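# Move empty bottle carrier to the window bench's spill tray

## Task

Pick up the empty bottle carrier from the shelved bench by the door and set it upright on the floor of the spill tray sitting on the shelved bench by the window. The carrier must never touch the floor, or the task fails. The parked cart, pedal bin and stool are movable. Finish by opening the gripper and backing away; the robot must not fall over or be left leaning, or the task fails.

## Robot and tools

Robot: a Hello Robot Stretch 3 with one arm. It has a two-wheeled base (0.33 m long, 0.34 m wide), a lift that slides up and down a mast, and a telescoping arm pointing out of the robot's right side, ending in a wrist with yaw, pitch and roll and a two-finger gripper. The base cannot strafe, so to move the gripper forward or back you drive the base. On-the-spot turns pivot about the point between the drive wheels, 0.05 m behind the front edge; with arm in and wrist folded the swept radius is 0.28 m, and an unfolded level wrist reaches past that circle.

Frames: the base frame has its origin on the floor midway between the drive wheels, x forward, y left, z up. hand_pose is reported in it, at the point where closed fingertips meet. The odometry frame is the base frame where the scene began; heading is positive to the left, -3.142 to 3.142.

Tool execute_actions takes "actions", a list run in order; an empty list just returns the current state and images. Each action may hold "robot", "steps" (1 to 450 control steps at 30 per second) and "until". "robot" is one command, a list of up to 8 commands run one after another, or {"stop": true}, which brakes everything and clears the queue. A command can contain:
- "base": exactly one of translate_m (metres, straight drive, forward positive, magnitude at most 1) or rotate_rad (radians, turn in place, left/counter-clockwise positive, magnitude at most 3.2). Both are offsets from wherever the base is when that command begins.
- "joints": absolute targets by name; unnamed joints keep their previous target. lift_m 0 to 1.1 (arm height on the mast); arm_m 0 to 0.52 (extension); wrist_yaw_rad -1.345 to 4.42 (0 along the arm, positive swings toward the front, 3.0 folded over the base); wrist_pitch_rad -1.57 to 0.451 (0 level, negative tips fingers down); wrist_roll_rad -2.911 to 2.911; gripper_m -0.089 to 0.179 (larger is wider; actual fingertip gap is 0.007 less when nearly shut, 0.025 less when fully open, zero below 0.007); head_pan_rad -3.953 to 1.73 (0 forward, positive left, -1.57 looks along the arm); head_tilt_rad -1.53 to 0.419 (negative looks down).
- "contact_limits": {"arm_m": effort percent 1 to 100}; the arm motion halts when its motor effort hits that value. Lower is gentler; it lasts until the next arm_m command.
- In a list, {"pause_s": s} waits up to 15 s.
A new command takes over at once and throws away the rest of any older queue. Any invalid field or out-of-range number rejects the entire call with nothing executed.

"until" (needs "steps") ends the action early. Use {"robot": {"status": "ended"}} to wait for all motion and queues to finish, or conditions like {"lift_m": [">", 0.3], "base_status": ["!=", "moving"]}. {"any": {"status": "ended"}} fires when the first motion ends.

Speed: the base is fast (0.30 m/s, 1.9 rad/s) only when stowed: lift_m under 0.30, arm_m under 0.03, wrist_yaw_rad over 2.54; otherwise 0.10 m/s and 0.63 rad/s. Motion continues while the operator is thinking.

Tool zoom_image: camera (head_camera, nav_camera or wrist_camera) and region [x0, y0, x1, y1] in that camera's image pixels, top-left origin, at most 504 by 504. Returns an enlarged view of the latest image. head_camera and nav_camera are on the head (aimed with head pan/tilt); wrist_camera is on the gripper.

Tool finished_scene: pass the scene number; it ends the scene for good and reports success. Only call it once all motion has stopped, the carrier is released and the robot has backed off.

Result lines: base_status shows progress like (translate_m +0.12 of +0.30); joint_goals and joint_status per joint; measured_speeds; refusals, queue and queue_left. Status words: moving, done, off_target (came to rest short, may still push), contact_stop (arm or lift hit something and went slack), time_out, stopped, not_commanded, torque_fault (a wrist servo switched off for 10 s and is limp). robot.on_its_own appears when the robot changed a goal itself, a joint is slack or off, an idle motor shows unusual effort, or base_tilt has drifted 3 degrees or more. Lines starting refused: or dropped: explain rejected goals or cancelled queue items (numbered from 0); replaced: tells how a superseded motion ended. lidar_m gives 12 distances in 30-degree sectors counter-clockwise from straight ahead (4th left, 7th behind, 10th right) in a plane 0.17 m up; it misses glass and things below that plane. wrist_depth_mm and head_depth_mm are 7x7 grids of median depth. motor_effort is percent of maximum, positive toward higher values, peak in brackets; it has fixed offsets and noise. base_tilt is degrees, forward and right positive.

Gripping: to hold, command gripper_m smaller than the object's width; smaller squeezes harder, but over-squeezing triggers a stall guard that eases off and may let it slip. To release, open at least 0.02 beyond where the fingers made contact. Neither the reading nor done proves the object is held; check images and depth.

Self-collision: fold or unfold the wrist only with lift_m 0.32 to 0.95, wrist_pitch_rad -0.4 and roll about 0; once folded the lift may go down to 0.25. With wrist_yaw_rad below -0.4 keep pitch at -0.5 or lower.

Avoid tipping and damage: pushing against something rigid with the gripper higher than about 0.45 m can tip the robot; do not push again after a contact_stop. Do not drive while the gripper is hooked on or pressing something fixed. If the base snags, reverse the last move in small steps, pull the gripper free and, if still leaning, lower lift_m to about 0.2. Keep the carrier off the floor, avoid drops, slams and hard hits, and expect occasional small nudges to loose objects.

Each tool is called after "Request:" as a command line: name --argument value for each argument, lists and objects as JSON in quotes; but a table of rows of numbers goes row by row, as --pt "numbers of a row", without its own name.

## Session

Request:
execute_actions --actions '[]'

Scene clock: 0.00 s.
robot.base_odometry: x=+0.000 y=+0.000 heading=+0.000 (m, m, rad; robot's odometry frame)
robot.turned_by_wheels: +0.000 (rad since the last result)
robot.turned_by_imu: +0.000 (rad since the last result)
robot.base_tilt: forward=-1.2 right=-2.1 (deg)
robot.lidar_m: 1.60 1.45 1.45 1.91 1.78 2.00 2.07 1.26 1.27 1.54 2.19 1.61
robot.head_depth_mm: 1653 2390 2448 2431 2452 2464 2127 / 1724 2567 2690 2700 2687 2689 2134 / 1714 2560 2897 2878 2849 2801 2147 / 1709 2466 2535 2557 2500 2489 2148 / 1704 2296 2284 2273 2263 2259 2164 / 1700 2098 2099 2080 2071 2058 1997 / 1694 1463 1463 1453 1437 1430 1424
robot.base_status: not_commanded
robot.joint_positions: lift_m=+0.437 arm_m=+0.000 wrist_yaw_rad=+2.911 wrist_pitch_rad=-0.516 wrist_roll_rad=-0.019 gripper_m=+0.037 head_pan_rad=+0.012 head_tilt_rad=-0.015
robot.joint_goals: lift_m=+0.437 arm_m=+0.000 wrist_yaw_rad=+2.911 wrist_pitch_rad=-0.516 wrist_roll_rad=-0.019 gripper_m=+0.037 head_pan_rad=+0.012 head_tilt_rad=-0.015
robot.joint_status: lift_m=not_commanded arm_m=not_commanded wrist_yaw_rad=not_commanded wrist_pitch_rad=not_commanded wrist_roll_rad=not_commanded gripper_m=not_commanded head_pan_rad=not_commanded head_tilt_rad=not_commanded
robot.measured_speeds: translate_m=+0.000 rotate_rad=+0.000 lift_m=+0.000 arm_m=+0.000 wrist_yaw_rad=+0.000 wrist_pitch_rad=+0.000 wrist_roll_rad=+0.000 head_pan_rad=+0.000 head_tilt_rad=+0.000
robot: refusals=0 queue=idle queue_left=0
robot.motor_effort: left_wheel=+0 right_wheel=+0 lift_m=+18 arm_m=+0 wrist_yaw_rad=+0 wrist_pitch_rad=+5 wrist_roll_rad=+0 gripper_m=+0 head_pan_rad=+0 head_tilt_rad=+1 (%)
robot.hand_pose: x=+0.0269 y=+0.0607 z=+0.4286 quat_wxyz=(+0.257, +0.693, +0.103, +0.665) (m; robot's base frame)
robot.wrist_depth_mm: - - - - - - - / - - - - - - - / 987 - 990 - - - - / 807 - 839 831 854 886 924 / 682 708 - 696 750 750 770 / 587 601 - 614 626 628 638 / 527 541 - 547 552 556 559
pictures: head_camera (sideways: a quarter turn clockwise sets it upright), nav_camera (sideways: a quarter turn counterclockwise sets it upright), wrist_camera
Images, in order (width x height): head_camera 896x504, nav_camera 672x504, wrist_camera 644x364.

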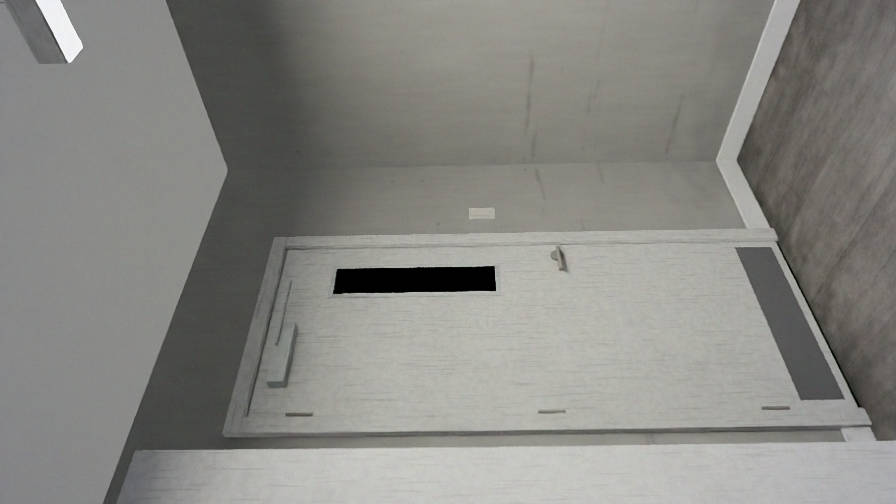

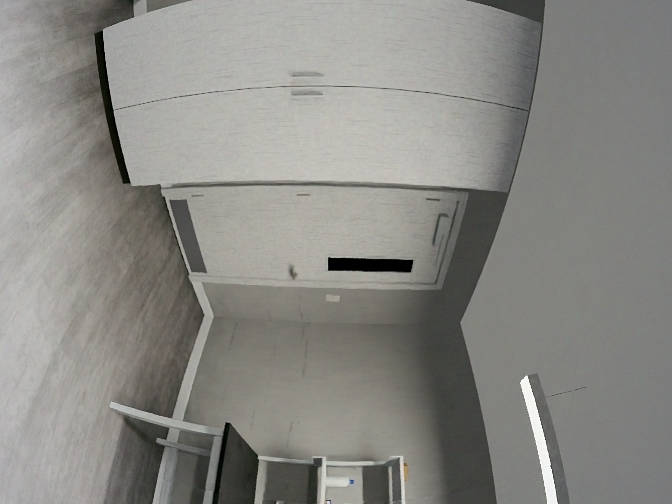

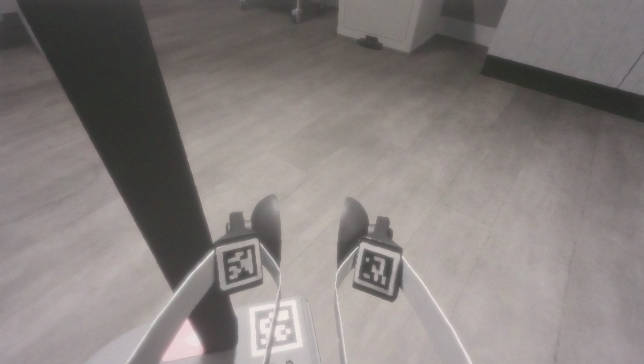

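Request:
execute_actions --actions '[{"robot":{"joints":{"head_pan_rad":-1.0,"head_tilt_rad":-0.35}},"steps":90,"until":{"robot":{"status":"ended"}}}]'

Scene clock: 3.40 s.
robot.base_odometry: x=+0.000 y=+0.000 heading=+0.000 (m, m, rad; robot's odometry frame)
robot.turned_by_wheels: +0.000 (rad since the last result)
robot.turned_by_imu: +0.001 (rad since the last result)
robot.base_tilt: forward=-1.2 right=-2.0 (deg)
robot.lidar_m: 1.60 1.45 1.46 1.92 1.78 2.00 2.06 1.26 1.27 1.54 2.19 1.61
robot.head_depth_mm: 2151 2279 2434 2579 2319 1845 1431 / 2115 2224 2377 2191 2548 1845 1440 / 2063 2183 2337 1812 2509 1853 1442 / 2017 2148 2262 1718 2459 1847 1440 / 1967 2103 2215 1957 2453 1849 1439 / 1924 2052 2173 1783 2423 1850 1434 / 1894 2015 2141 1785 2343 1848 1439
robot.base_status: not_commanded
robot.joint_positions: lift_m=+0.437 arm_m=+0.000 wrist_yaw_rad=+2.911 wrist_pitch_rad=-0.516 wrist_roll_rad=-0.019 gripper_m=+0.037 head_pan_rad=-0.993 head_tilt_rad=-0.345
robot.joint_goals: lift_m=+0.437 arm_m=+0.000 wrist_yaw_rad=+2.911 wrist_pitch_rad=-0.516 wrist_roll_rad=-0.019 gripper_m=+0.037 head_pan_rad=-1.000 head_tilt_rad=-0.350
robot.joint_status: lift_m=not_commanded arm_m=not_commanded wrist_yaw_rad=not_commanded wrist_pitch_rad=not_commanded wrist_roll_rad=not_commanded gripper_m=not_commanded head_pan_rad=done head_tilt_rad=done
robot.measured_speeds: translate_m=+0.000 rotate_rad=+0.000 lift_m=+0.000 arm_m=+0.000 wrist_yaw_rad=+0.000 wrist_pitch_rad=+0.000 wrist_roll_rad=+0.000 head_pan_rad=+0.000 head_tilt_rad=+0.000
robot: refusals=0 queue=done queue_left=0
robot.motor_effort: left_wheel=+0(0) right_wheel=+0(0) lift_m=+18(18) arm_m=+0(0) wrist_yaw_rad=+1(0) wrist_pitch_rad=+5(5) wrist_roll_rad=+0(0) gripper_m=+0(0) head_pan_rad=-3(36) head_tilt_rad=-3(34) (%)
robot.hand_pose: x=+0.0269 y=+0.0607 z=+0.4286 quat_wxyz=(+0.257, +0.693, +0.103, +0.665) (m; robot's base frame)
robot.wrist_depth_mm: - - - - - - - / - - - - - - - / 980 - 953 - - - - / 792 - 831 836 858 886 886 / 674 677 - 716 729 736 755 / 597 586 - 631 635 628 656 / 514 534 - 544 547 555 563
pictures: head_camera (sideways: a quarter turn clockwise sets it upright), nav_camera (sideways: a quarter turn counterclockwise sets it upright), wrist_camera
camera_calibration (this result's frames):
head_camera: T_world_to_cam=[[-0.16664, 0.279183, -0.945668, 1.2531], [0.862315, 0.506366, -0.00246153, -0.000196829], [0.478167, -0.815874, -0.325124, 0.380111], [0, 0, 0, 1]] pos_world=[0.0272308, -0.0396226, 1.3086]
nav_camera: T_world_to_cam=[[0.197706, -0.271068, 0.942037, -1.18326], [-0.827081, -0.561958, 0.0118785, 0.0382663], [0.526165, -0.781489, -0.335298, 0.387656], [0, 0, 0, 1]] pos_world=[0.0616154, 0.00370958, 1.2442]
wrist_camera: T_world_to_cam=[[0.974305, -0.221081, 0.0430344, -0.03924], [-0.115211, -0.653378, -0.748214, 0.400944], [0.193534, 0.724031, -0.662061, 0.399668], [0, 0, 0, 1]] pos_world=[0.00707555, -0.0360795, 0.566285]
Images, in order (width x height): head_camera 896x504, nav_camera 672x504, wrist_camera 644x364.

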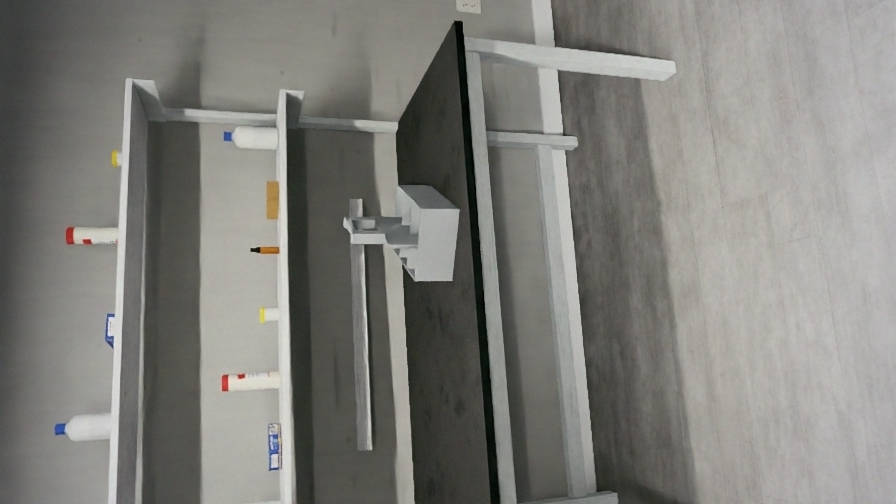

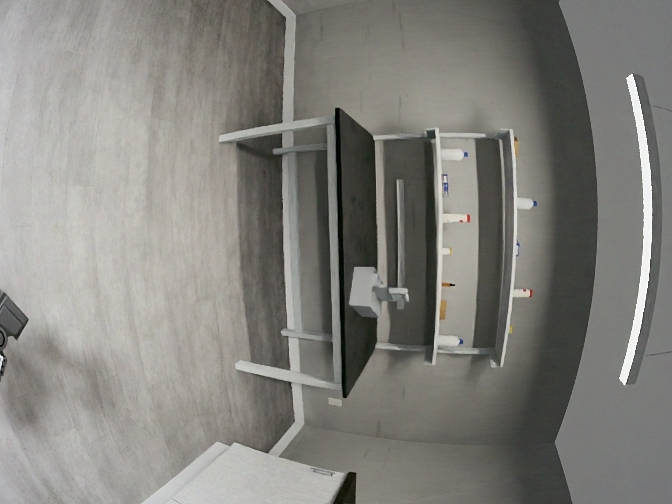

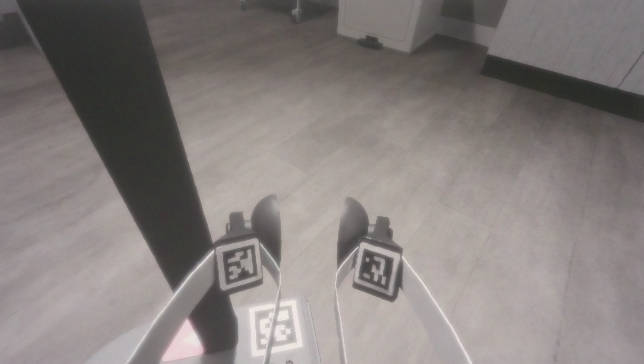

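Request:
zoom_image --camera "head_camera" --region '[320, 160, 500, 310]'

Request:
execute_actions --actions '[{"robot":{"joints":{"head_pan_rad":-2.4,"head_tilt_rad":-0.35}},"steps":90,"until":{"robot":{"status":"ended"}}}]'

Request:
execute_actions --actions '[{"robot":{"joints":{"head_pan_rad":-3.8,"head_tilt_rad":-0.35}},"steps":90,"until":{"robot":{"status":"ended"}}}]'

Region (320, 160, 500, 310) of head_camera's 896x504 image, scaled by 2.800, with more detail than that image has.

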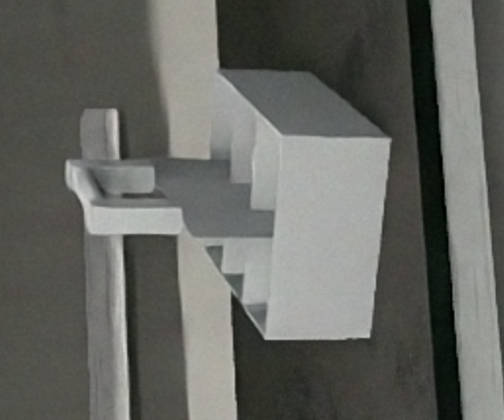

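Scene clock: 10.37 s.
robot.base_odometry: x=+0.000 y=+0.000 heading=+0.000 (m, m, rad; robot's odometry frame)
robot.turned_by_wheels: +0.000 (rad since the last result)
robot.turned_by_imu: +0.001 (rad since the last result)
robot.base_tilt: forward=-1.0 right=-2.3 (deg)
robot.lidar_m: 1.60 1.45 1.46 1.91 1.78 2.00 2.07 1.26 1.27 1.54 2.19 1.61
robot.head_depth_mm: 1310 1386 1778 1328 1391 1621 1435 / 1300 1385 1506 1327 1375 1494 1428 / 1308 1381 1741 1325 1375 1481 1437 / 1305 1384 1795 1326 1370 1480 1432 / 1300 1381 1792 1317 1370 1472 1438 / 1311 1390 1767 1312 1370 1476 1438 / 1295 1374 1781 1313 1363 1480 1439
robot.base_status: not_commanded
robot.joint_positions: lift_m=+0.437 arm_m=+0.000 wrist_yaw_rad=+2.911 wrist_pitch_rad=-0.516 wrist_roll_rad=-0.019 gripper_m=+0.037 head_pan_rad=-2.393 head_tilt_rad=-0.346
robot.joint_goals: lift_m=+0.437 arm_m=+0.000 wrist_yaw_rad=+2.911 wrist_pitch_rad=-0.516 wrist_roll_rad=-0.019 gripper_m=+0.037 head_pan_rad=-2.400 head_tilt_rad=-0.350
robot.joint_status: lift_m=not_commanded arm_m=not_commanded wrist_yaw_rad=not_commanded wrist_pitch_rad=not_commanded wrist_roll_rad=not_commanded gripper_m=not_commanded head_pan_rad=done head_tilt_rad=done
robot.measured_speeds: translate_m=+0.000 rotate_rad=+0.000 lift_m=+0.000 arm_m=+0.000 wrist_yaw_rad=+0.000 wrist_pitch_rad=+0.000 wrist_roll_rad=+0.000 head_pan_rad=+0.000 head_tilt_rad=+0.000
robot: refusals=0 queue=done queue_left=0
robot.motor_effort: left_wheel=+0(0) right_wheel=+0(0) lift_m=+18(18) arm_m=+0(0) wrist_yaw_rad=-1(0) wrist_pitch_rad=+5(5) wrist_roll_rad=+0(0) gripper_m=+0(0) head_pan_rad=-3(35) head_tilt_rad=-4(3) (%)
robot.hand_pose: x=+0.0269 y=+0.0607 z=+0.4286 quat_wxyz=(+0.257, +0.693, +0.103, +0.665) (m; robot's base frame)
robot.wrist_depth_mm: - - - - - - - / - - - - - - - / 958 - 998 - - - - / 773 - 839 825 860 878 945 / 670 682 - 711 728 717 735 / 592 614 - 627 634 642 650 / 519 545 - 548 550 557 560
pictures: head_camera (sideways: a quarter turn clockwise sets it upright), nav_camera (sideways: a quarter turn counterclockwise sets it upright), wrist_camera
camera_calibration (this result's frames):
head_camera: T_world_to_cam=[[0.247015, 0.211865, -0.945567, 1.25045], [0.645554, -0.76371, -0.00247616, 0.00114446], [-0.722664, -0.609803, -0.325418, 0.387818], [0, 0, 0, 1]] pos_world=[-0.0293564, -0.0275588, 1.30859]
nav_camera: T_world_to_cam=[[-0.233738, -0.241099, 0.941933, -1.18049], [-0.694351, 0.719538, 0.0118727, 0.0374643], [-0.680619, -0.651257, -0.335591, 0.395399], [0, 0, 0, 1]] pos_world=[0.0192039, -0.0540651, 1.24419]
wrist_camera: T_world_to_cam=[[0.974305, -0.221081, 0.0430344, -0.03924], [-0.115211, -0.653378, -0.748214, 0.400944], [0.193534, 0.724031, -0.662061, 0.399668], [0, 0, 0, 1]] pos_world=[0.00707555, -0.0360795, 0.566285]
Images, in order (width x height): head_camera 896x504, nav_camera 672x504, wrist_camera 644x364.

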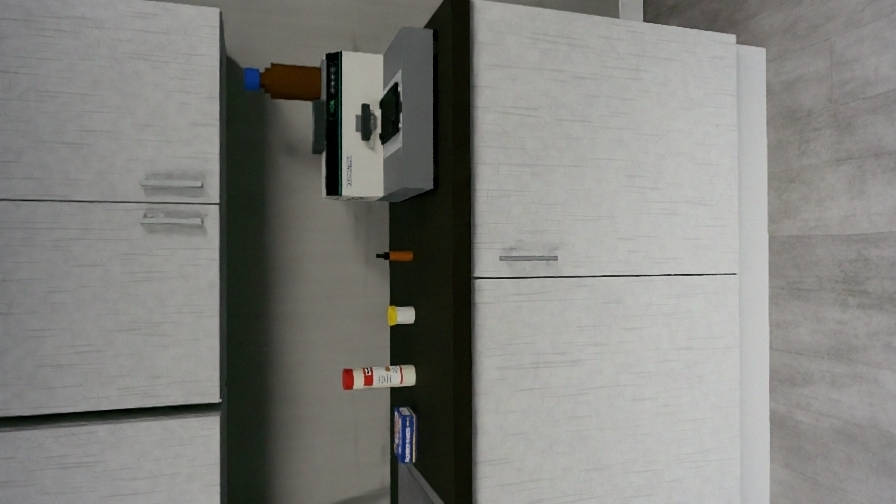

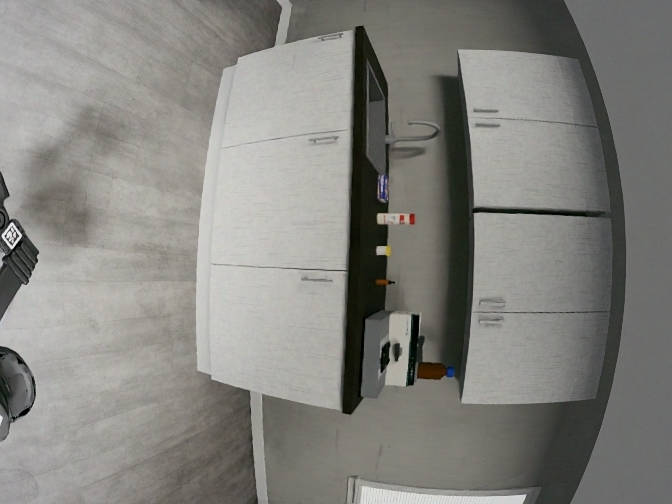

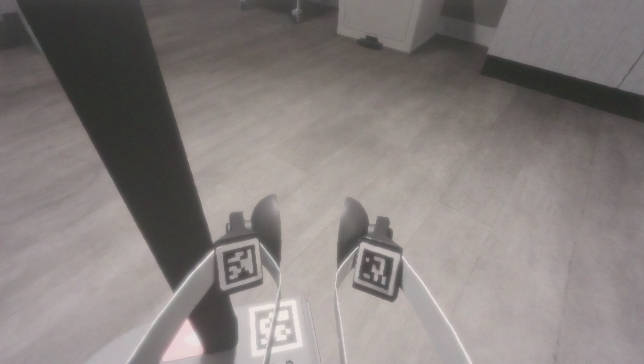

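Scene clock: 11.60 s.
robot.base_odometry: x=+0.000 y=+0.000 heading=+0.000 (m, m, rad; robot's odometry frame)
robot.turned_by_wheels: +0.000 (rad since the last result)
robot.turned_by_imu: +0.000 (rad since the last result)
robot.base_tilt: forward=-1.2 right=-2.0 (deg)
robot.lidar_m: 1.60 1.45 1.46 1.91 1.78 2.00 2.06 1.26 1.27 1.54 2.19 1.61
robot.head_depth_mm: 1985 - - - - - - / 2048 2172 2315 1956 2475 1852 1443 / 2092 2215 2343 1930 2322 1850 1440 / 2109 2239 2380 2052 2435 1849 1439 / 2161 2273 2432 2177 2566 1843 1439 / 2193 2328 2475 2175 2583 1855 1437 / 2242 2350 2525 2642 2442 1852 1437
robot.base_status: not_commanded
robot.joint_positions: lift_m=+0.437 arm_m=+0.000 wrist_yaw_rad=+2.911 wrist_pitch_rad=-0.516 wrist_roll_rad=-0.019 gripper_m=+0.037 head_pan_rad=-3.793 head_tilt_rad=-0.346
robot.joint_goals: lift_m=+0.437 arm_m=+0.000 wrist_yaw_rad=+2.911 wrist_pitch_rad=-0.516 wrist_roll_rad=-0.019 gripper_m=+0.037 head_pan_rad=-3.800 head_tilt_rad=-0.350
robot.joint_status: lift_m=not_commanded arm_m=not_commanded wrist_yaw_rad=not_commanded wrist_pitch_rad=not_commanded wrist_roll_rad=not_commanded gripper_m=not_commanded head_pan_rad=done head_tilt_rad=done
robot.measured_speeds: translate_m=+0.000 rotate_rad=+0.000 lift_m=+0.000 arm_m=+0.000 wrist_yaw_rad=+0.000 wrist_pitch_rad=+0.000 wrist_roll_rad=+0.000 head_pan_rad=+0.000 head_tilt_rad=+0.000
robot: refusals=0 queue=done queue_left=0
robot.motor_effort: left_wheel=+0(0) right_wheel=+0(0) lift_m=+18(18) arm_m=+0(0) wrist_yaw_rad=+0(0) wrist_pitch_rad=+4(5) wrist_roll_rad=+0(1) gripper_m=+0(1) head_pan_rad=-3(35) head_tilt_rad=-3(2) (%)
robot.hand_pose: x=+0.0269 y=+0.0607 z=+0.4286 quat_wxyz=(+0.257, +0.693, +0.103, +0.665) (m; robot's base frame)
robot.wrist_depth_mm: - - - - - - - / - - - - - - - / 964 - 993 - - - - / 805 - 830 826 864 890 900 / 674 669 - 698 733 716 773 / 584 582 - 620 637 630 646 / 530 535 - 537 545 554 586
pictures: head_camera (sideways: a quarter turn clockwise sets it upright), nav_camera (sideways: a quarter turn counterclockwise sets it upright), wrist_camera
camera_calibration (this result's frames):
head_camera: T_world_to_cam=[[0.250799, -0.207431, -0.945554, 1.25041], [-0.642866, -0.765975, -0.00247807, 0.00900633], [-0.723756, 0.608486, -0.325456, 0.387875], [0, 0, 0, 1]] pos_world=[-0.0270848, 0.0302562, 1.30859]
nav_camera: T_world_to_cam=[[-0.277351, 0.189378, 0.941919, -1.18021], [0.591042, 0.806554, 0.0118719, 0.0296243], [-0.75746, 0.560006, -0.335629, 0.395917], [0, 0, 0, 1]] pos_world=[-0.044949, -0.0221045, 1.24419]
wrist_camera: T_world_to_cam=[[0.974305, -0.221082, 0.0430342, -0.0392399], [-0.115211, -0.653378, -0.748214, 0.400944], [0.193534, 0.724031, -0.662061, 0.399668], [0, 0, 0, 1]] pos_world=[0.0070756, -0.0360795, 0.566285]
Images, in order (width x height): head_camera 896x504, nav_camera 672x504, wrist_camera 644x364.

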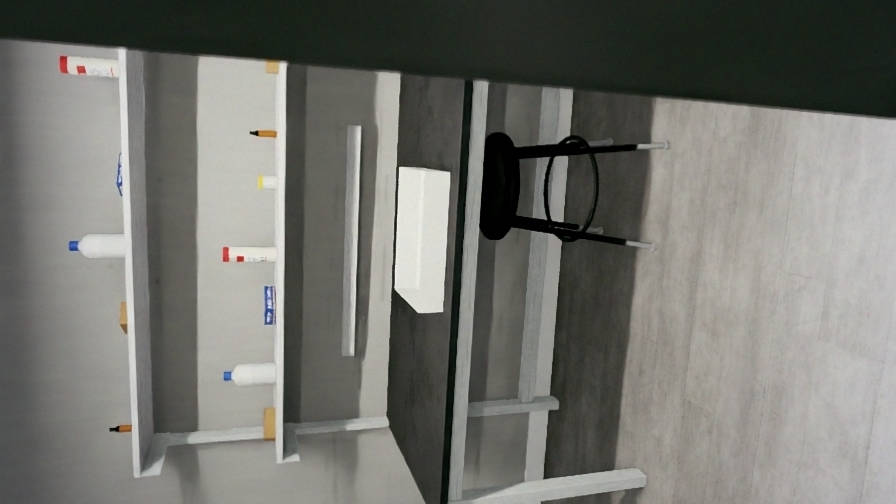

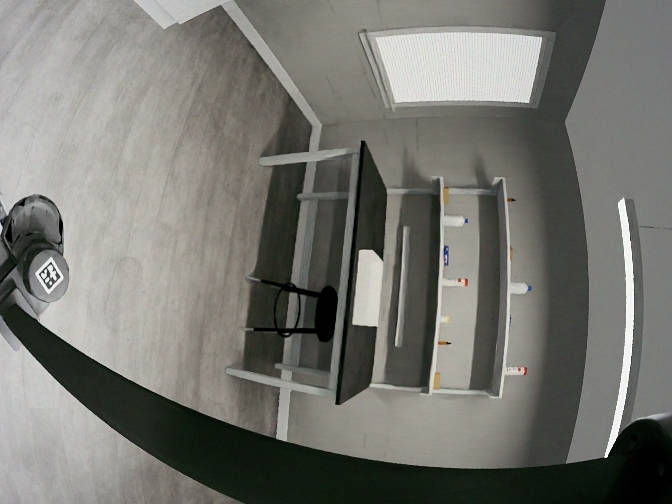

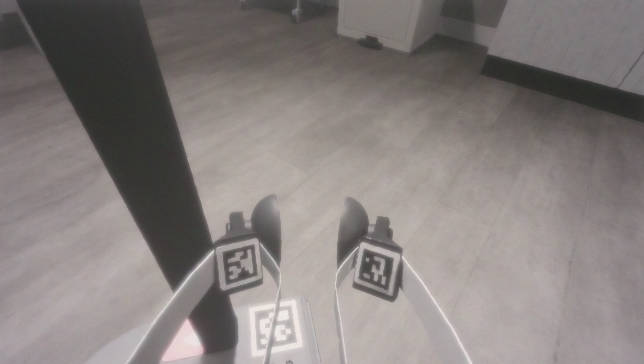

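Request:
zoom_image --camera "head_camera" --region '[370, 120, 690, 340]'

Region (370, 120, 690, 340) of head_camera's 896x504 image, scaled by 1.575, with more detail than that image has; it fills the top 346 rows of this view, and the rest is white.

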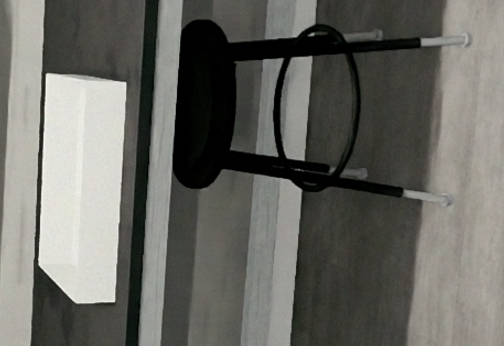

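Request:
execute_actions --actions '[{"robot":[{"base":{"rotate_rad":-0.876},"joints":{"lift_m":0.28,"wrist_pitch_rad":-0.4,"wrist_yaw_rad":3.0,"head_pan_rad":-1.5,"head_tilt_rad":-0.45}},{"base":{"translate_m":1.0}},{"base":{"rotate_rad":1.096},"joints":{"lift_m":0.6}},{"joints":{"lift_m":0.93,"wrist_yaw_rad":0.0,"gripper_m":0.12}}],"steps":450,"until":{"robot":{"status":"ended"}}}]'

Scene clock: 108.73 s.
robot.base_odometry: x=+0.640 y=-0.768 heading=+0.220 (m, m, rad; robot's odometry frame)
robot.turned_by_wheels: +0.220 (rad since the last result)
robot.turned_by_imu: +0.227 (rad since the last result)
robot.base_tilt: forward=-1.1 right=-1.9 (deg)
robot.lidar_m: 1.95 1.50 1.53 2.18 3.40 1.69 1.28 1.25 1.03 1.23 1.19 0.74
robot.head_depth_mm: 1463 1602 1758 1895 960 1692 - / 1375 1460 1645 1353 915 1664 1412 / 1288 1226 1498 1357 871 769 - / 1234 1282 1424 973 804 740 1348 / 1165 1221 1329 1348 817 713 1330 / 1116 1179 1273 1327 913 688 1291 / 1064 1117 1208 1255 912 686 1254
robot.base_status: done (rotate_rad +1.0959 of +1.0960)
robot.joint_positions: lift_m=+0.930 arm_m=+0.000 wrist_yaw_rad=+0.002 wrist_pitch_rad=-0.420 wrist_roll_rad=-0.019 gripper_m=+0.120 head_pan_rad=-1.507 head_tilt_rad=-0.445
robot.joint_goals: lift_m=+0.930 arm_m=+0.000 wrist_yaw_rad=+0.000 wrist_pitch_rad=-0.400 wrist_roll_rad=-0.019 gripper_m=+0.120 head_pan_rad=-1.500 head_tilt_rad=-0.450
robot.joint_status: lift_m=done arm_m=not_commanded wrist_yaw_rad=done wrist_pitch_rad=done wrist_roll_rad=not_commanded gripper_m=done head_pan_rad=done head_tilt_rad=done
robot.measured_speeds: translate_m=+0.000 rotate_rad=+0.000 lift_m=+0.000 arm_m=+0.000 wrist_yaw_rad=+0.000 wrist_pitch_rad=+0.000 wrist_roll_rad=+0.000 head_pan_rad=+0.000 head_tilt_rad=+0.000
robot: refusals=0 queue=done queue_left=0
robot.motor_effort: left_wheel=-2(13) right_wheel=+2(6) lift_m=+20(21) arm_m=+0(0) wrist_yaw_rad=-1(1) wrist_pitch_rad=+8(9) wrist_roll_rad=+1(1) gripper_m=+0(80) head_pan_rad=+3(36) head_tilt_rad=-3(19) (%)
robot.hand_pose: x=-0.0212 y=-0.3688 z=+0.9420 quat_wxyz=(+0.698, +0.150, -0.685, -0.146) (m; robot's base frame)
robot.wrist_depth_mm: 824 903 - - - - - / 793 843 804 650 935 - - / 585 618 529 516 667 685 - / 476 483 487 509 567 - - / 393 408 422 - - - - / 343 - - - - - - / 981 - - - - - -
pictures: head_camera (sideways: a quarter turn clockwise sets it upright), nav_camera (sideways: a quarter turn counterclockwise sets it upright), wrist_camera
camera_calibration (this result's frames):
head_camera: T_world_to_cam=[[-0.0137305, 0.417576, -0.908538, 1.20371], [0.999824, 0.0173342, -0.00714309, 0.0050586], [0.012766, -0.908476, -0.417741, 0.503478], [0, 0, 0, 1]] pos_world=[0.00504249, -0.0453311, 1.30398]
nav_camera: T_world_to_cam=[[0.0447445, -0.425376, 0.90391, -1.13257], [-0.996443, -0.0836765, 0.00994723, 0.0418151], [0.0714047, -0.90114, -0.427607, 0.510557], [0, 0, 0, 1]] pos_world=[0.0558864, -0.0181844, 1.24164]
wrist_camera: T_world_to_cam=[[-0.999042, -0.004587, 0.0435258, -0.0718404], [-0.0379185, 0.587356, -0.80844, 1.01489], [-0.0218568, -0.809316, -0.586967, 0.419032], [0, 0, 0, 1]] pos_world=[-0.0241299, -0.257299, 1.06956]
Images, in order (width x height): head_camera 896x504, nav_camera 672x504, wrist_camera 644x364.

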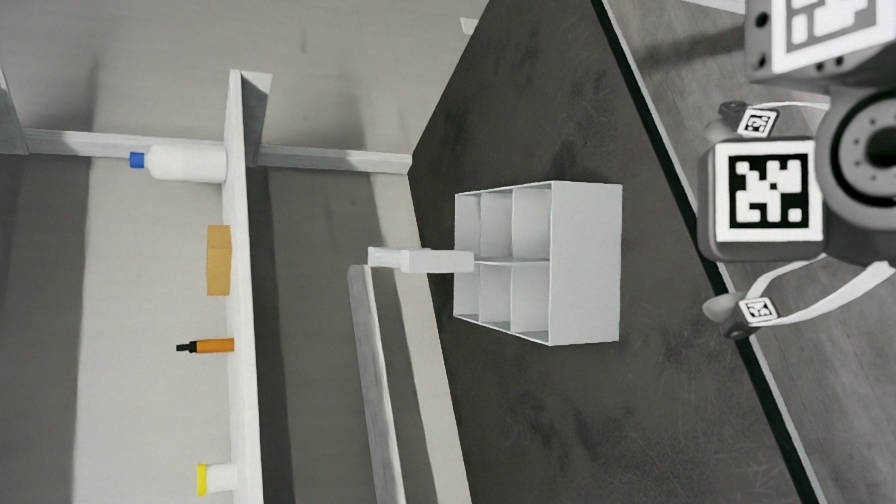

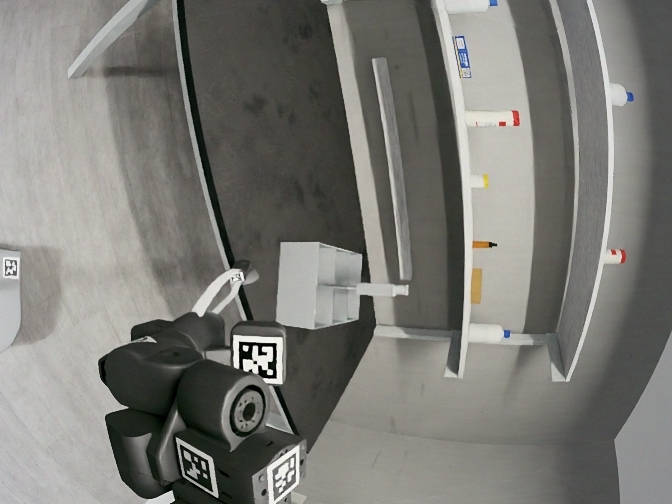

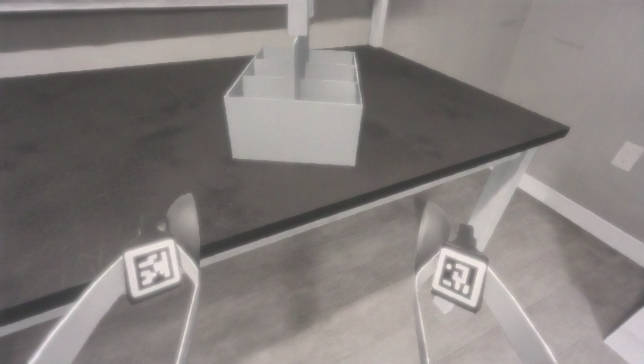

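Request:
zoom_image --camera "head_camera" --region '[350, 170, 640, 360]'

Region (350, 170, 640, 360) of head_camera's 896x504 image, scaled by 1.738, with more detail than that image has; it fills the top 330 rows of this view, and the rest is white.

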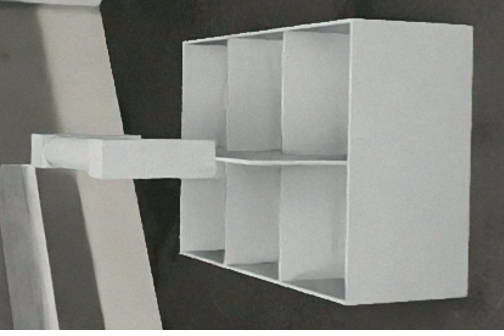

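Request:
execute_actions --actions '[{"robot":{"base":{"translate_m":0.04},"joints":{"lift_m":0.98,"wrist_pitch_rad":-0.26,"wrist_roll_rad":0.0,"arm_m":0.34}},"steps":300,"until":{"robot":{"status":"ended"}}}]'

Scene clock: 145.40 s.
robot.base_odometry: x=+0.679 y=-0.759 heading=+0.220 (m, m, rad; robot's odometry frame)
robot.turned_by_wheels: +0.000 (rad since the last result)
robot.turned_by_imu: +0.001 (rad since the last result)
robot.base_tilt: forward=-1.2 right=-2.0 (deg)
robot.lidar_m: 1.91 1.46 1.50 2.13 3.41 1.74 1.32 1.29 1.05 1.20 1.17 0.70
robot.head_depth_mm: 1442 1574 1730 - 895 1665 1326 / 1335 1361 1574 1190 913 1551 1330 / 1280 1340 1480 - 800 1501 1322 / 1213 1263 1401 1061 802 741 1327 / 1153 1201 1322 1353 871 688 1330 / 1101 1168 1250 1312 911 688 1254 / 1047 1104 1199 1256 910 687 1217
robot.base_status: done (translate_m +0.0400 of +0.0400)
robot.joint_positions: lift_m=+0.980 arm_m=+0.340 wrist_yaw_rad=+0.000 wrist_pitch_rad=-0.282 wrist_roll_rad=-0.003 gripper_m=+0.120 head_pan_rad=-1.507 head_tilt_rad=-0.445
robot.joint_goals: lift_m=+0.980 arm_m=+0.340 wrist_yaw_rad=+0.000 wrist_pitch_rad=-0.260 wrist_roll_rad=+0.000 gripper_m=+0.120 head_pan_rad=-1.500 head_tilt_rad=-0.450
robot.joint_status: lift_m=done arm_m=done wrist_yaw_rad=done wrist_pitch_rad=done wrist_roll_rad=done gripper_m=done head_pan_rad=done head_tilt_rad=done
robot.measured_speeds: translate_m=+0.000 rotate_rad=+0.000 lift_m=+0.000 arm_m=+0.000 wrist_yaw_rad=+0.000 wrist_pitch_rad=+0.000 wrist_roll_rad=+0.000 head_pan_rad=+0.000 head_tilt_rad=+0.000
robot: refusals=0 queue=done queue_left=0
robot.motor_effort: left_wheel=-2(6) right_wheel=+1(4) lift_m=+20(20) arm_m=+2(4) wrist_yaw_rad=-2(1) wrist_pitch_rad=+9(10) wrist_roll_rad=+2(3) gripper_m=+0(0) head_pan_rad=+3(2) head_tilt_rad=-4(3) (%)
robot.hand_pose: x=-0.0214 y=-0.7241 z=+1.0241 quat_wxyz=(+0.701, +0.100, -0.699, -0.099) (m; robot's base frame)
robot.wrist_depth_mm: 577 641 721 802 921 - - / 611 680 737 853 - - - / 579 717 808 894 - - - / 691 735 739 497 763 - - / 566 590 527 410 513 605 - / 461 433 439 438 431 497 496 / 383 390 331 340 339 407 411
pictures: head_camera (sideways: a quarter turn clockwise sets it upright), nav_camera (sideways: a quarter turn counterclockwise sets it upright), wrist_camera
camera_calibration (this result's frames):
head_camera: T_world_to_cam=[[-0.0137305, 0.417576, -0.908538, 1.20371], [0.999824, 0.0173341, -0.00714309, 0.0050586], [0.0127659, -0.908476, -0.417741, 0.503478], [0, 0, 0, 1]] pos_world=[0.00504248, -0.0453311, 1.30398]
nav_camera: T_world_to_cam=[[0.0447445, -0.425376, 0.90391, -1.13257], [-0.996443, -0.0836764, 0.00994723, 0.0418151], [0.0714046, -0.90114, -0.427607, 0.510557], [0, 0, 0, 1]] pos_world=[0.0558864, -0.0181844, 1.24164]
wrist_camera: T_world_to_cam=[[-0.99957, 0.00675205, 0.0285262, -0.0536891], [-0.0219926, 0.470669, -0.882036, 1.28113], [-0.0193819, -0.882284, -0.470319, 0.00739239], [0, 0, 0, 1]] pos_world=[-0.0253475, -0.596103, 1.13501]
Images, in order (width x height): head_camera 896x504, nav_camera 672x504, wrist_camera 644x364.

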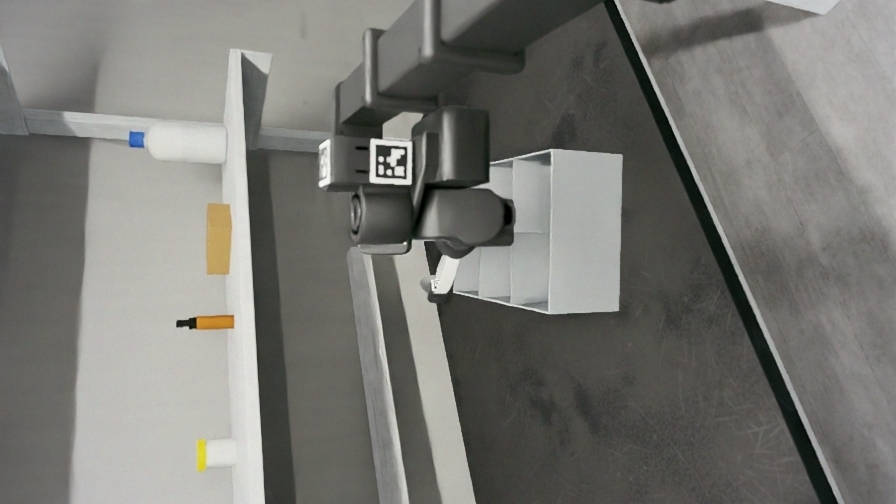

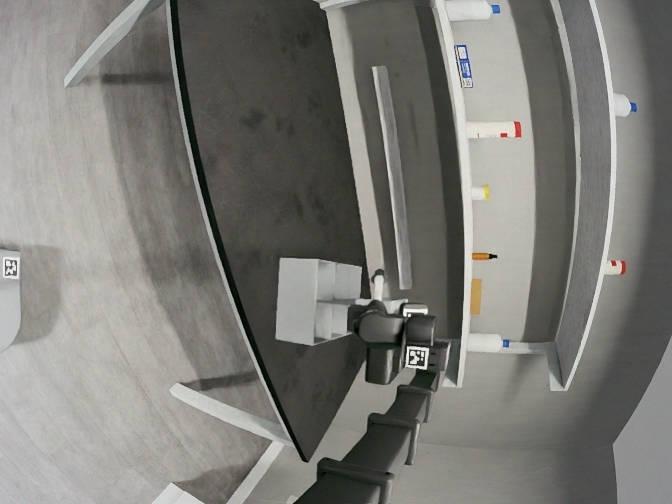

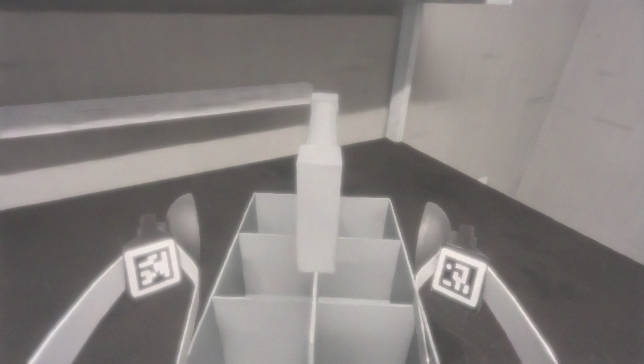

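Request:
execute_actions --actions '[{"robot":{"base":{"translate_m":-0.008},"joints":{"lift_m":0.988,"arm_m":0.49},"contact_limits":{"arm_m":15}},"steps":300,"until":{"robot":{"status":"ended"}}}]'

Scene clock: 163.03 s.
robot.base_odometry: x=+0.672 y=-0.761 heading=+0.220 (m, m, rad; robot's odometry frame)
robot.turned_by_wheels: +0.000 (rad since the last result)
robot.turned_by_imu: +0.001 (rad since the last result)
robot.base_tilt: forward=-1.3 right=-1.9 (deg)
robot.lidar_m: 1.92 1.47 1.50 2.14 3.41 1.73 1.31 1.28 1.05 1.21 1.17 0.71
robot.head_depth_mm: 1441 1572 1722 - 912 1659 1315 / 1324 1425 1551 1268 912 1603 1334 / 1287 1328 1466 1263 809 1500 1326 / 1217 1273 1396 1055 802 741 1327 / 1157 1202 1330 1347 870 712 1330 / 1103 1165 1255 1309 911 687 1288 / 1049 1104 1194 1251 911 688 1225
robot.base_status: done (translate_m -0.0080 of -0.0080)
robot.joint_positions: lift_m=+0.988 arm_m=+0.490 wrist_yaw_rad=+0.000 wrist_pitch_rad=-0.282 wrist_roll_rad=-0.003 gripper_m=+0.120 head_pan_rad=-1.507 head_tilt_rad=-0.445
robot.joint_goals: lift_m=+0.988 arm_m=+0.490 wrist_yaw_rad=+0.000 wrist_pitch_rad=-0.260 wrist_roll_rad=+0.000 gripper_m=+0.120 head_pan_rad=-1.500 head_tilt_rad=-0.450
robot.joint_status: lift_m=done arm_m=done wrist_yaw_rad=done wrist_pitch_rad=done wrist_roll_rad=done gripper_m=done head_pan_rad=done head_tilt_rad=done
robot.measured_speeds: translate_m=+0.000 rotate_rad=+0.000 lift_m=+0.000 arm_m=+0.000 wrist_yaw_rad=+0.000 wrist_pitch_rad=+0.000 wrist_roll_rad=+0.000 head_pan_rad=+0.000 head_tilt_rad=+0.000
robot: refusals=0 queue=done queue_left=0
robot.motor_effort: left_wheel=-3(7) right_wheel=+1(4) lift_m=+20(21) arm_m=+3(3) wrist_yaw_rad=+0(0) wrist_pitch_rad=+9(9) wrist_roll_rad=+2(2) gripper_m=+0(0) head_pan_rad=+2(3) head_tilt_rad=-3(3) (%)
robot.contact_limits: arm_m 15 (drawing in: default 23, maximum 38; extending or still: default 31, maximum 51)
robot.hand_pose: x=-0.0214 y=-0.8741 z=+1.0321 quat_wxyz=(+0.701, +0.100, -0.699, -0.099) (m; robot's base frame)
robot.wrist_depth_mm: 480 524 601 686 731 954 - / 513 563 634 719 855 - - / 492 548 629 785 891 - - / 567 649 707 686 806 - - / 571 614 593 551 588 644 - / 462 444 385 131 383 501 515 / 397 402 324 110 398 424 425
pictures: head_camera (sideways: a quarter turn clockwise sets it upright), nav_camera (sideways: a quarter turn counterclockwise sets it upright), wrist_camera
camera_calibration (this result's frames):
head_camera: T_world_to_cam=[[-0.0137305, 0.417576, -0.908538, 1.20371], [0.999824, 0.0173341, -0.00714309, 0.0050586], [0.0127659, -0.908476, -0.417741, 0.503478], [0, 0, 0, 1]] pos_world=[0.00504248, -0.0453311, 1.30398]
nav_camera: T_world_to_cam=[[0.0447445, -0.425376, 0.90391, -1.13257], [-0.996443, -0.0836764, 0.00994723, 0.0418151], [0.0714046, -0.90114, -0.427607, 0.510557], [0, 0, 0, 1]] pos_world=[0.0558864, -0.0181844, 1.24164]
wrist_camera: T_world_to_cam=[[-0.99957, 0.00687022, 0.0285218, -0.0528247], [-0.0219352, 0.470575, -0.882087, 1.35878], [-0.0194818, -0.882333, -0.470221, -0.121327], [0, 0, 0, 1]] pos_world=[-0.0253605, -0.746096, 1.14302]
Images, in order (width x height): head_camera 896x504, nav_camera 672x504, wrist_camera 644x364.

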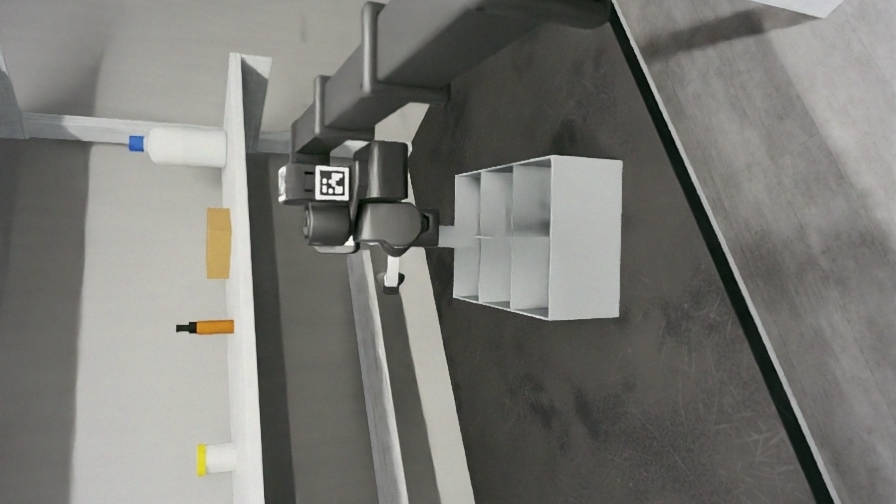

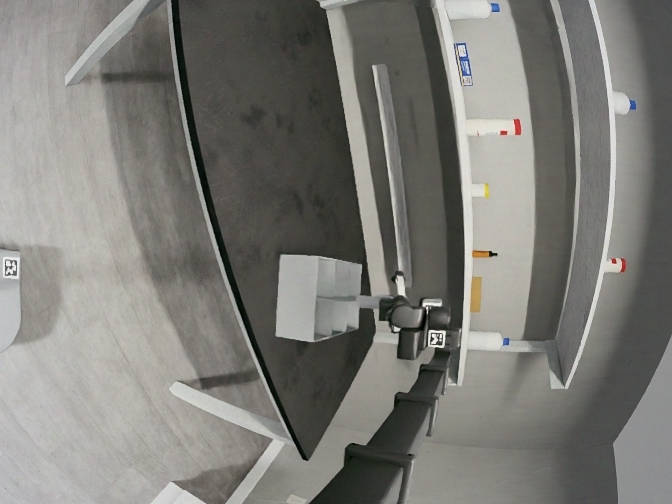

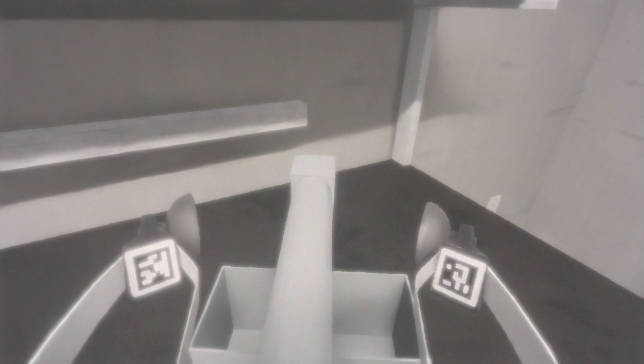

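Request:
execute_actions --actions '[{"robot":{"joints":{"lift_m":0.983,"gripper_m":-0.02}},"steps":120,"until":{"robot":{"status":"ended"}}}]'

Scene clock: 171.93 s.
robot.base_odometry: x=+0.672 y=-0.761 heading=+0.220 (m, m, rad; robot's odometry frame)
robot.turned_by_wheels: +0.000 (rad since the last result)
robot.turned_by_imu: +0.001 (rad since the last result)
robot.base_tilt: forward=-1.1 right=-1.9 (deg)
robot.lidar_m: 1.92 1.47 1.50 2.14 3.41 1.74 1.31 1.28 1.05 1.21 1.17 0.71
robot.head_depth_mm: 1442 1581 1717 - 916 1657 1319 / 1327 1423 1566 1268 915 1604 1333 / 1279 1328 1461 1192 802 1498 1329 / 1217 1274 1406 1013 799 741 1331 / 1156 1206 1331 1350 843 713 1329 / 1103 1172 1251 1309 911 689 1288 / 1051 1103 1194 1253 909 687 1217
robot.base_status: done (translate_m -0.0080 of -0.0080)
robot.joint_positions: lift_m=+0.983 arm_m=+0.490 wrist_yaw_rad=+0.000 wrist_pitch_rad=-0.275 wrist_roll_rad=-0.002 gripper_m=-0.019 head_pan_rad=-1.507 head_tilt_rad=-0.445
robot.joint_goals: lift_m=+0.983 arm_m=+0.490 wrist_yaw_rad=+0.000 wrist_pitch_rad=-0.260 wrist_roll_rad=+0.000 gripper_m=-0.020 head_pan_rad=-1.500 head_tilt_rad=-0.450
robot.joint_status: lift_m=done arm_m=done wrist_yaw_rad=done wrist_pitch_rad=done wrist_roll_rad=done gripper_m=done head_pan_rad=done head_tilt_rad=done
robot.measured_speeds: translate_m=+0.000 rotate_rad=+0.000 lift_m=+0.000 arm_m=+0.000 wrist_yaw_rad=+0.000 wrist_pitch_rad=+0.000 wrist_roll_rad=+0.000 head_pan_rad=+0.000 head_tilt_rad=+0.000
robot: refusals=0 queue=done queue_left=0
robot.motor_effort: left_wheel=-2(2) right_wheel=+1(1) lift_m=+16(19) arm_m=+2(3) wrist_yaw_rad=+0(2) wrist_pitch_rad=+6(9) wrist_roll_rad=+2(2) gripper_m=-20(95) head_pan_rad=+2(3) head_tilt_rad=-3(3) (%)
robot.contact_limits: arm_m 15 (drawing in: default 23, maximum 38; extending or still: default 31, maximum 51)
robot.hand_pose: x=-0.0215 y=-0.8748 z=+1.0291 quat_wxyz=(+0.702, +0.097, -0.699, -0.097) (m; robot's base frame)
robot.wrist_depth_mm: 487 532 595 671 763 926 - / 508 564 621 736 814 - - / 490 550 624 804 890 - - / 579 626 717 211 810 - - / 577 569 601 151 619 609 - / 475 475 378 122 488 492 505 / 395 399 368 103 357 410 420
pictures: head_camera (sideways: a quarter turn clockwise sets it upright), nav_camera (sideways: a quarter turn counterclockwise sets it upright), wrist_camera
camera_calibration (this result's frames):
head_camera: T_world_to_cam=[[-0.0137305, 0.417576, -0.908538, 1.20371], [0.999824, 0.0173342, -0.00714309, 0.0050586], [0.012766, -0.908476, -0.417741, 0.503478], [0, 0, 0, 1]] pos_world=[0.00504249, -0.0453311, 1.30398]
nav_camera: T_world_to_cam=[[0.0447445, -0.425376, 0.90391, -1.13257], [-0.996443, -0.0836765, 0.00994723, 0.0418151], [0.0714047, -0.90114, -0.427607, 0.510557], [0, 0, 0, 1]] pos_world=[0.0558864, -0.0181844, 1.24164]
wrist_camera: T_world_to_cam=[[-0.999584, 0.00752856, 0.0278406, -0.0515251], [-0.0211582, 0.464566, -0.885286, 1.35446], [-0.0195987, -0.885506, -0.464214, -0.132313], [0, 0, 0, 1]] pos_world=[-0.0254388, -0.746014, 1.1391]
Images, in order (width x height): head_camera 896x504, nav_camera 672x504, wrist_camera 644x364.

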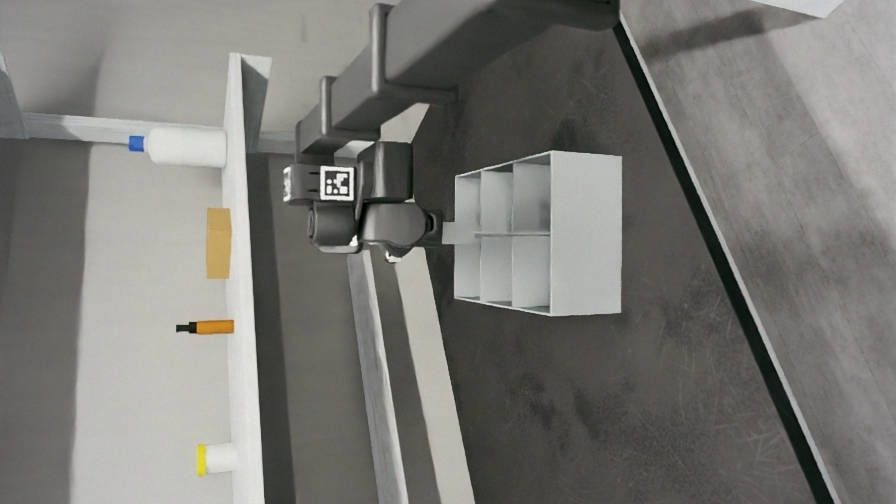

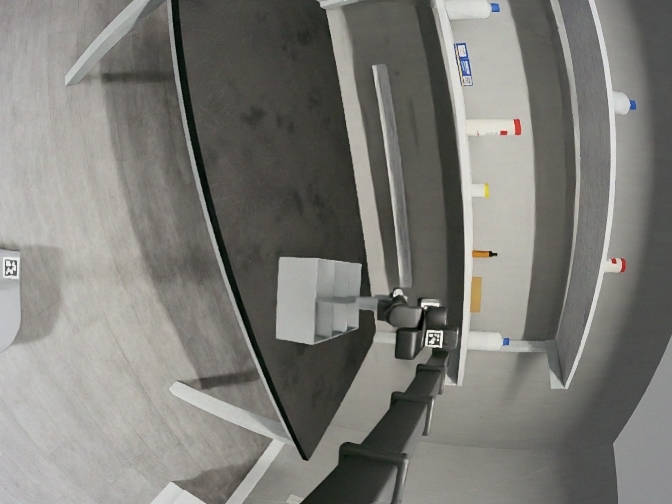

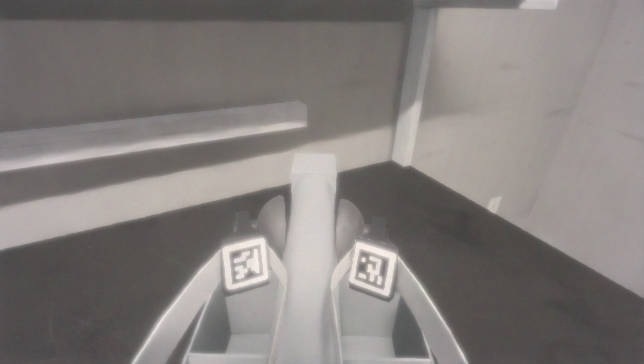

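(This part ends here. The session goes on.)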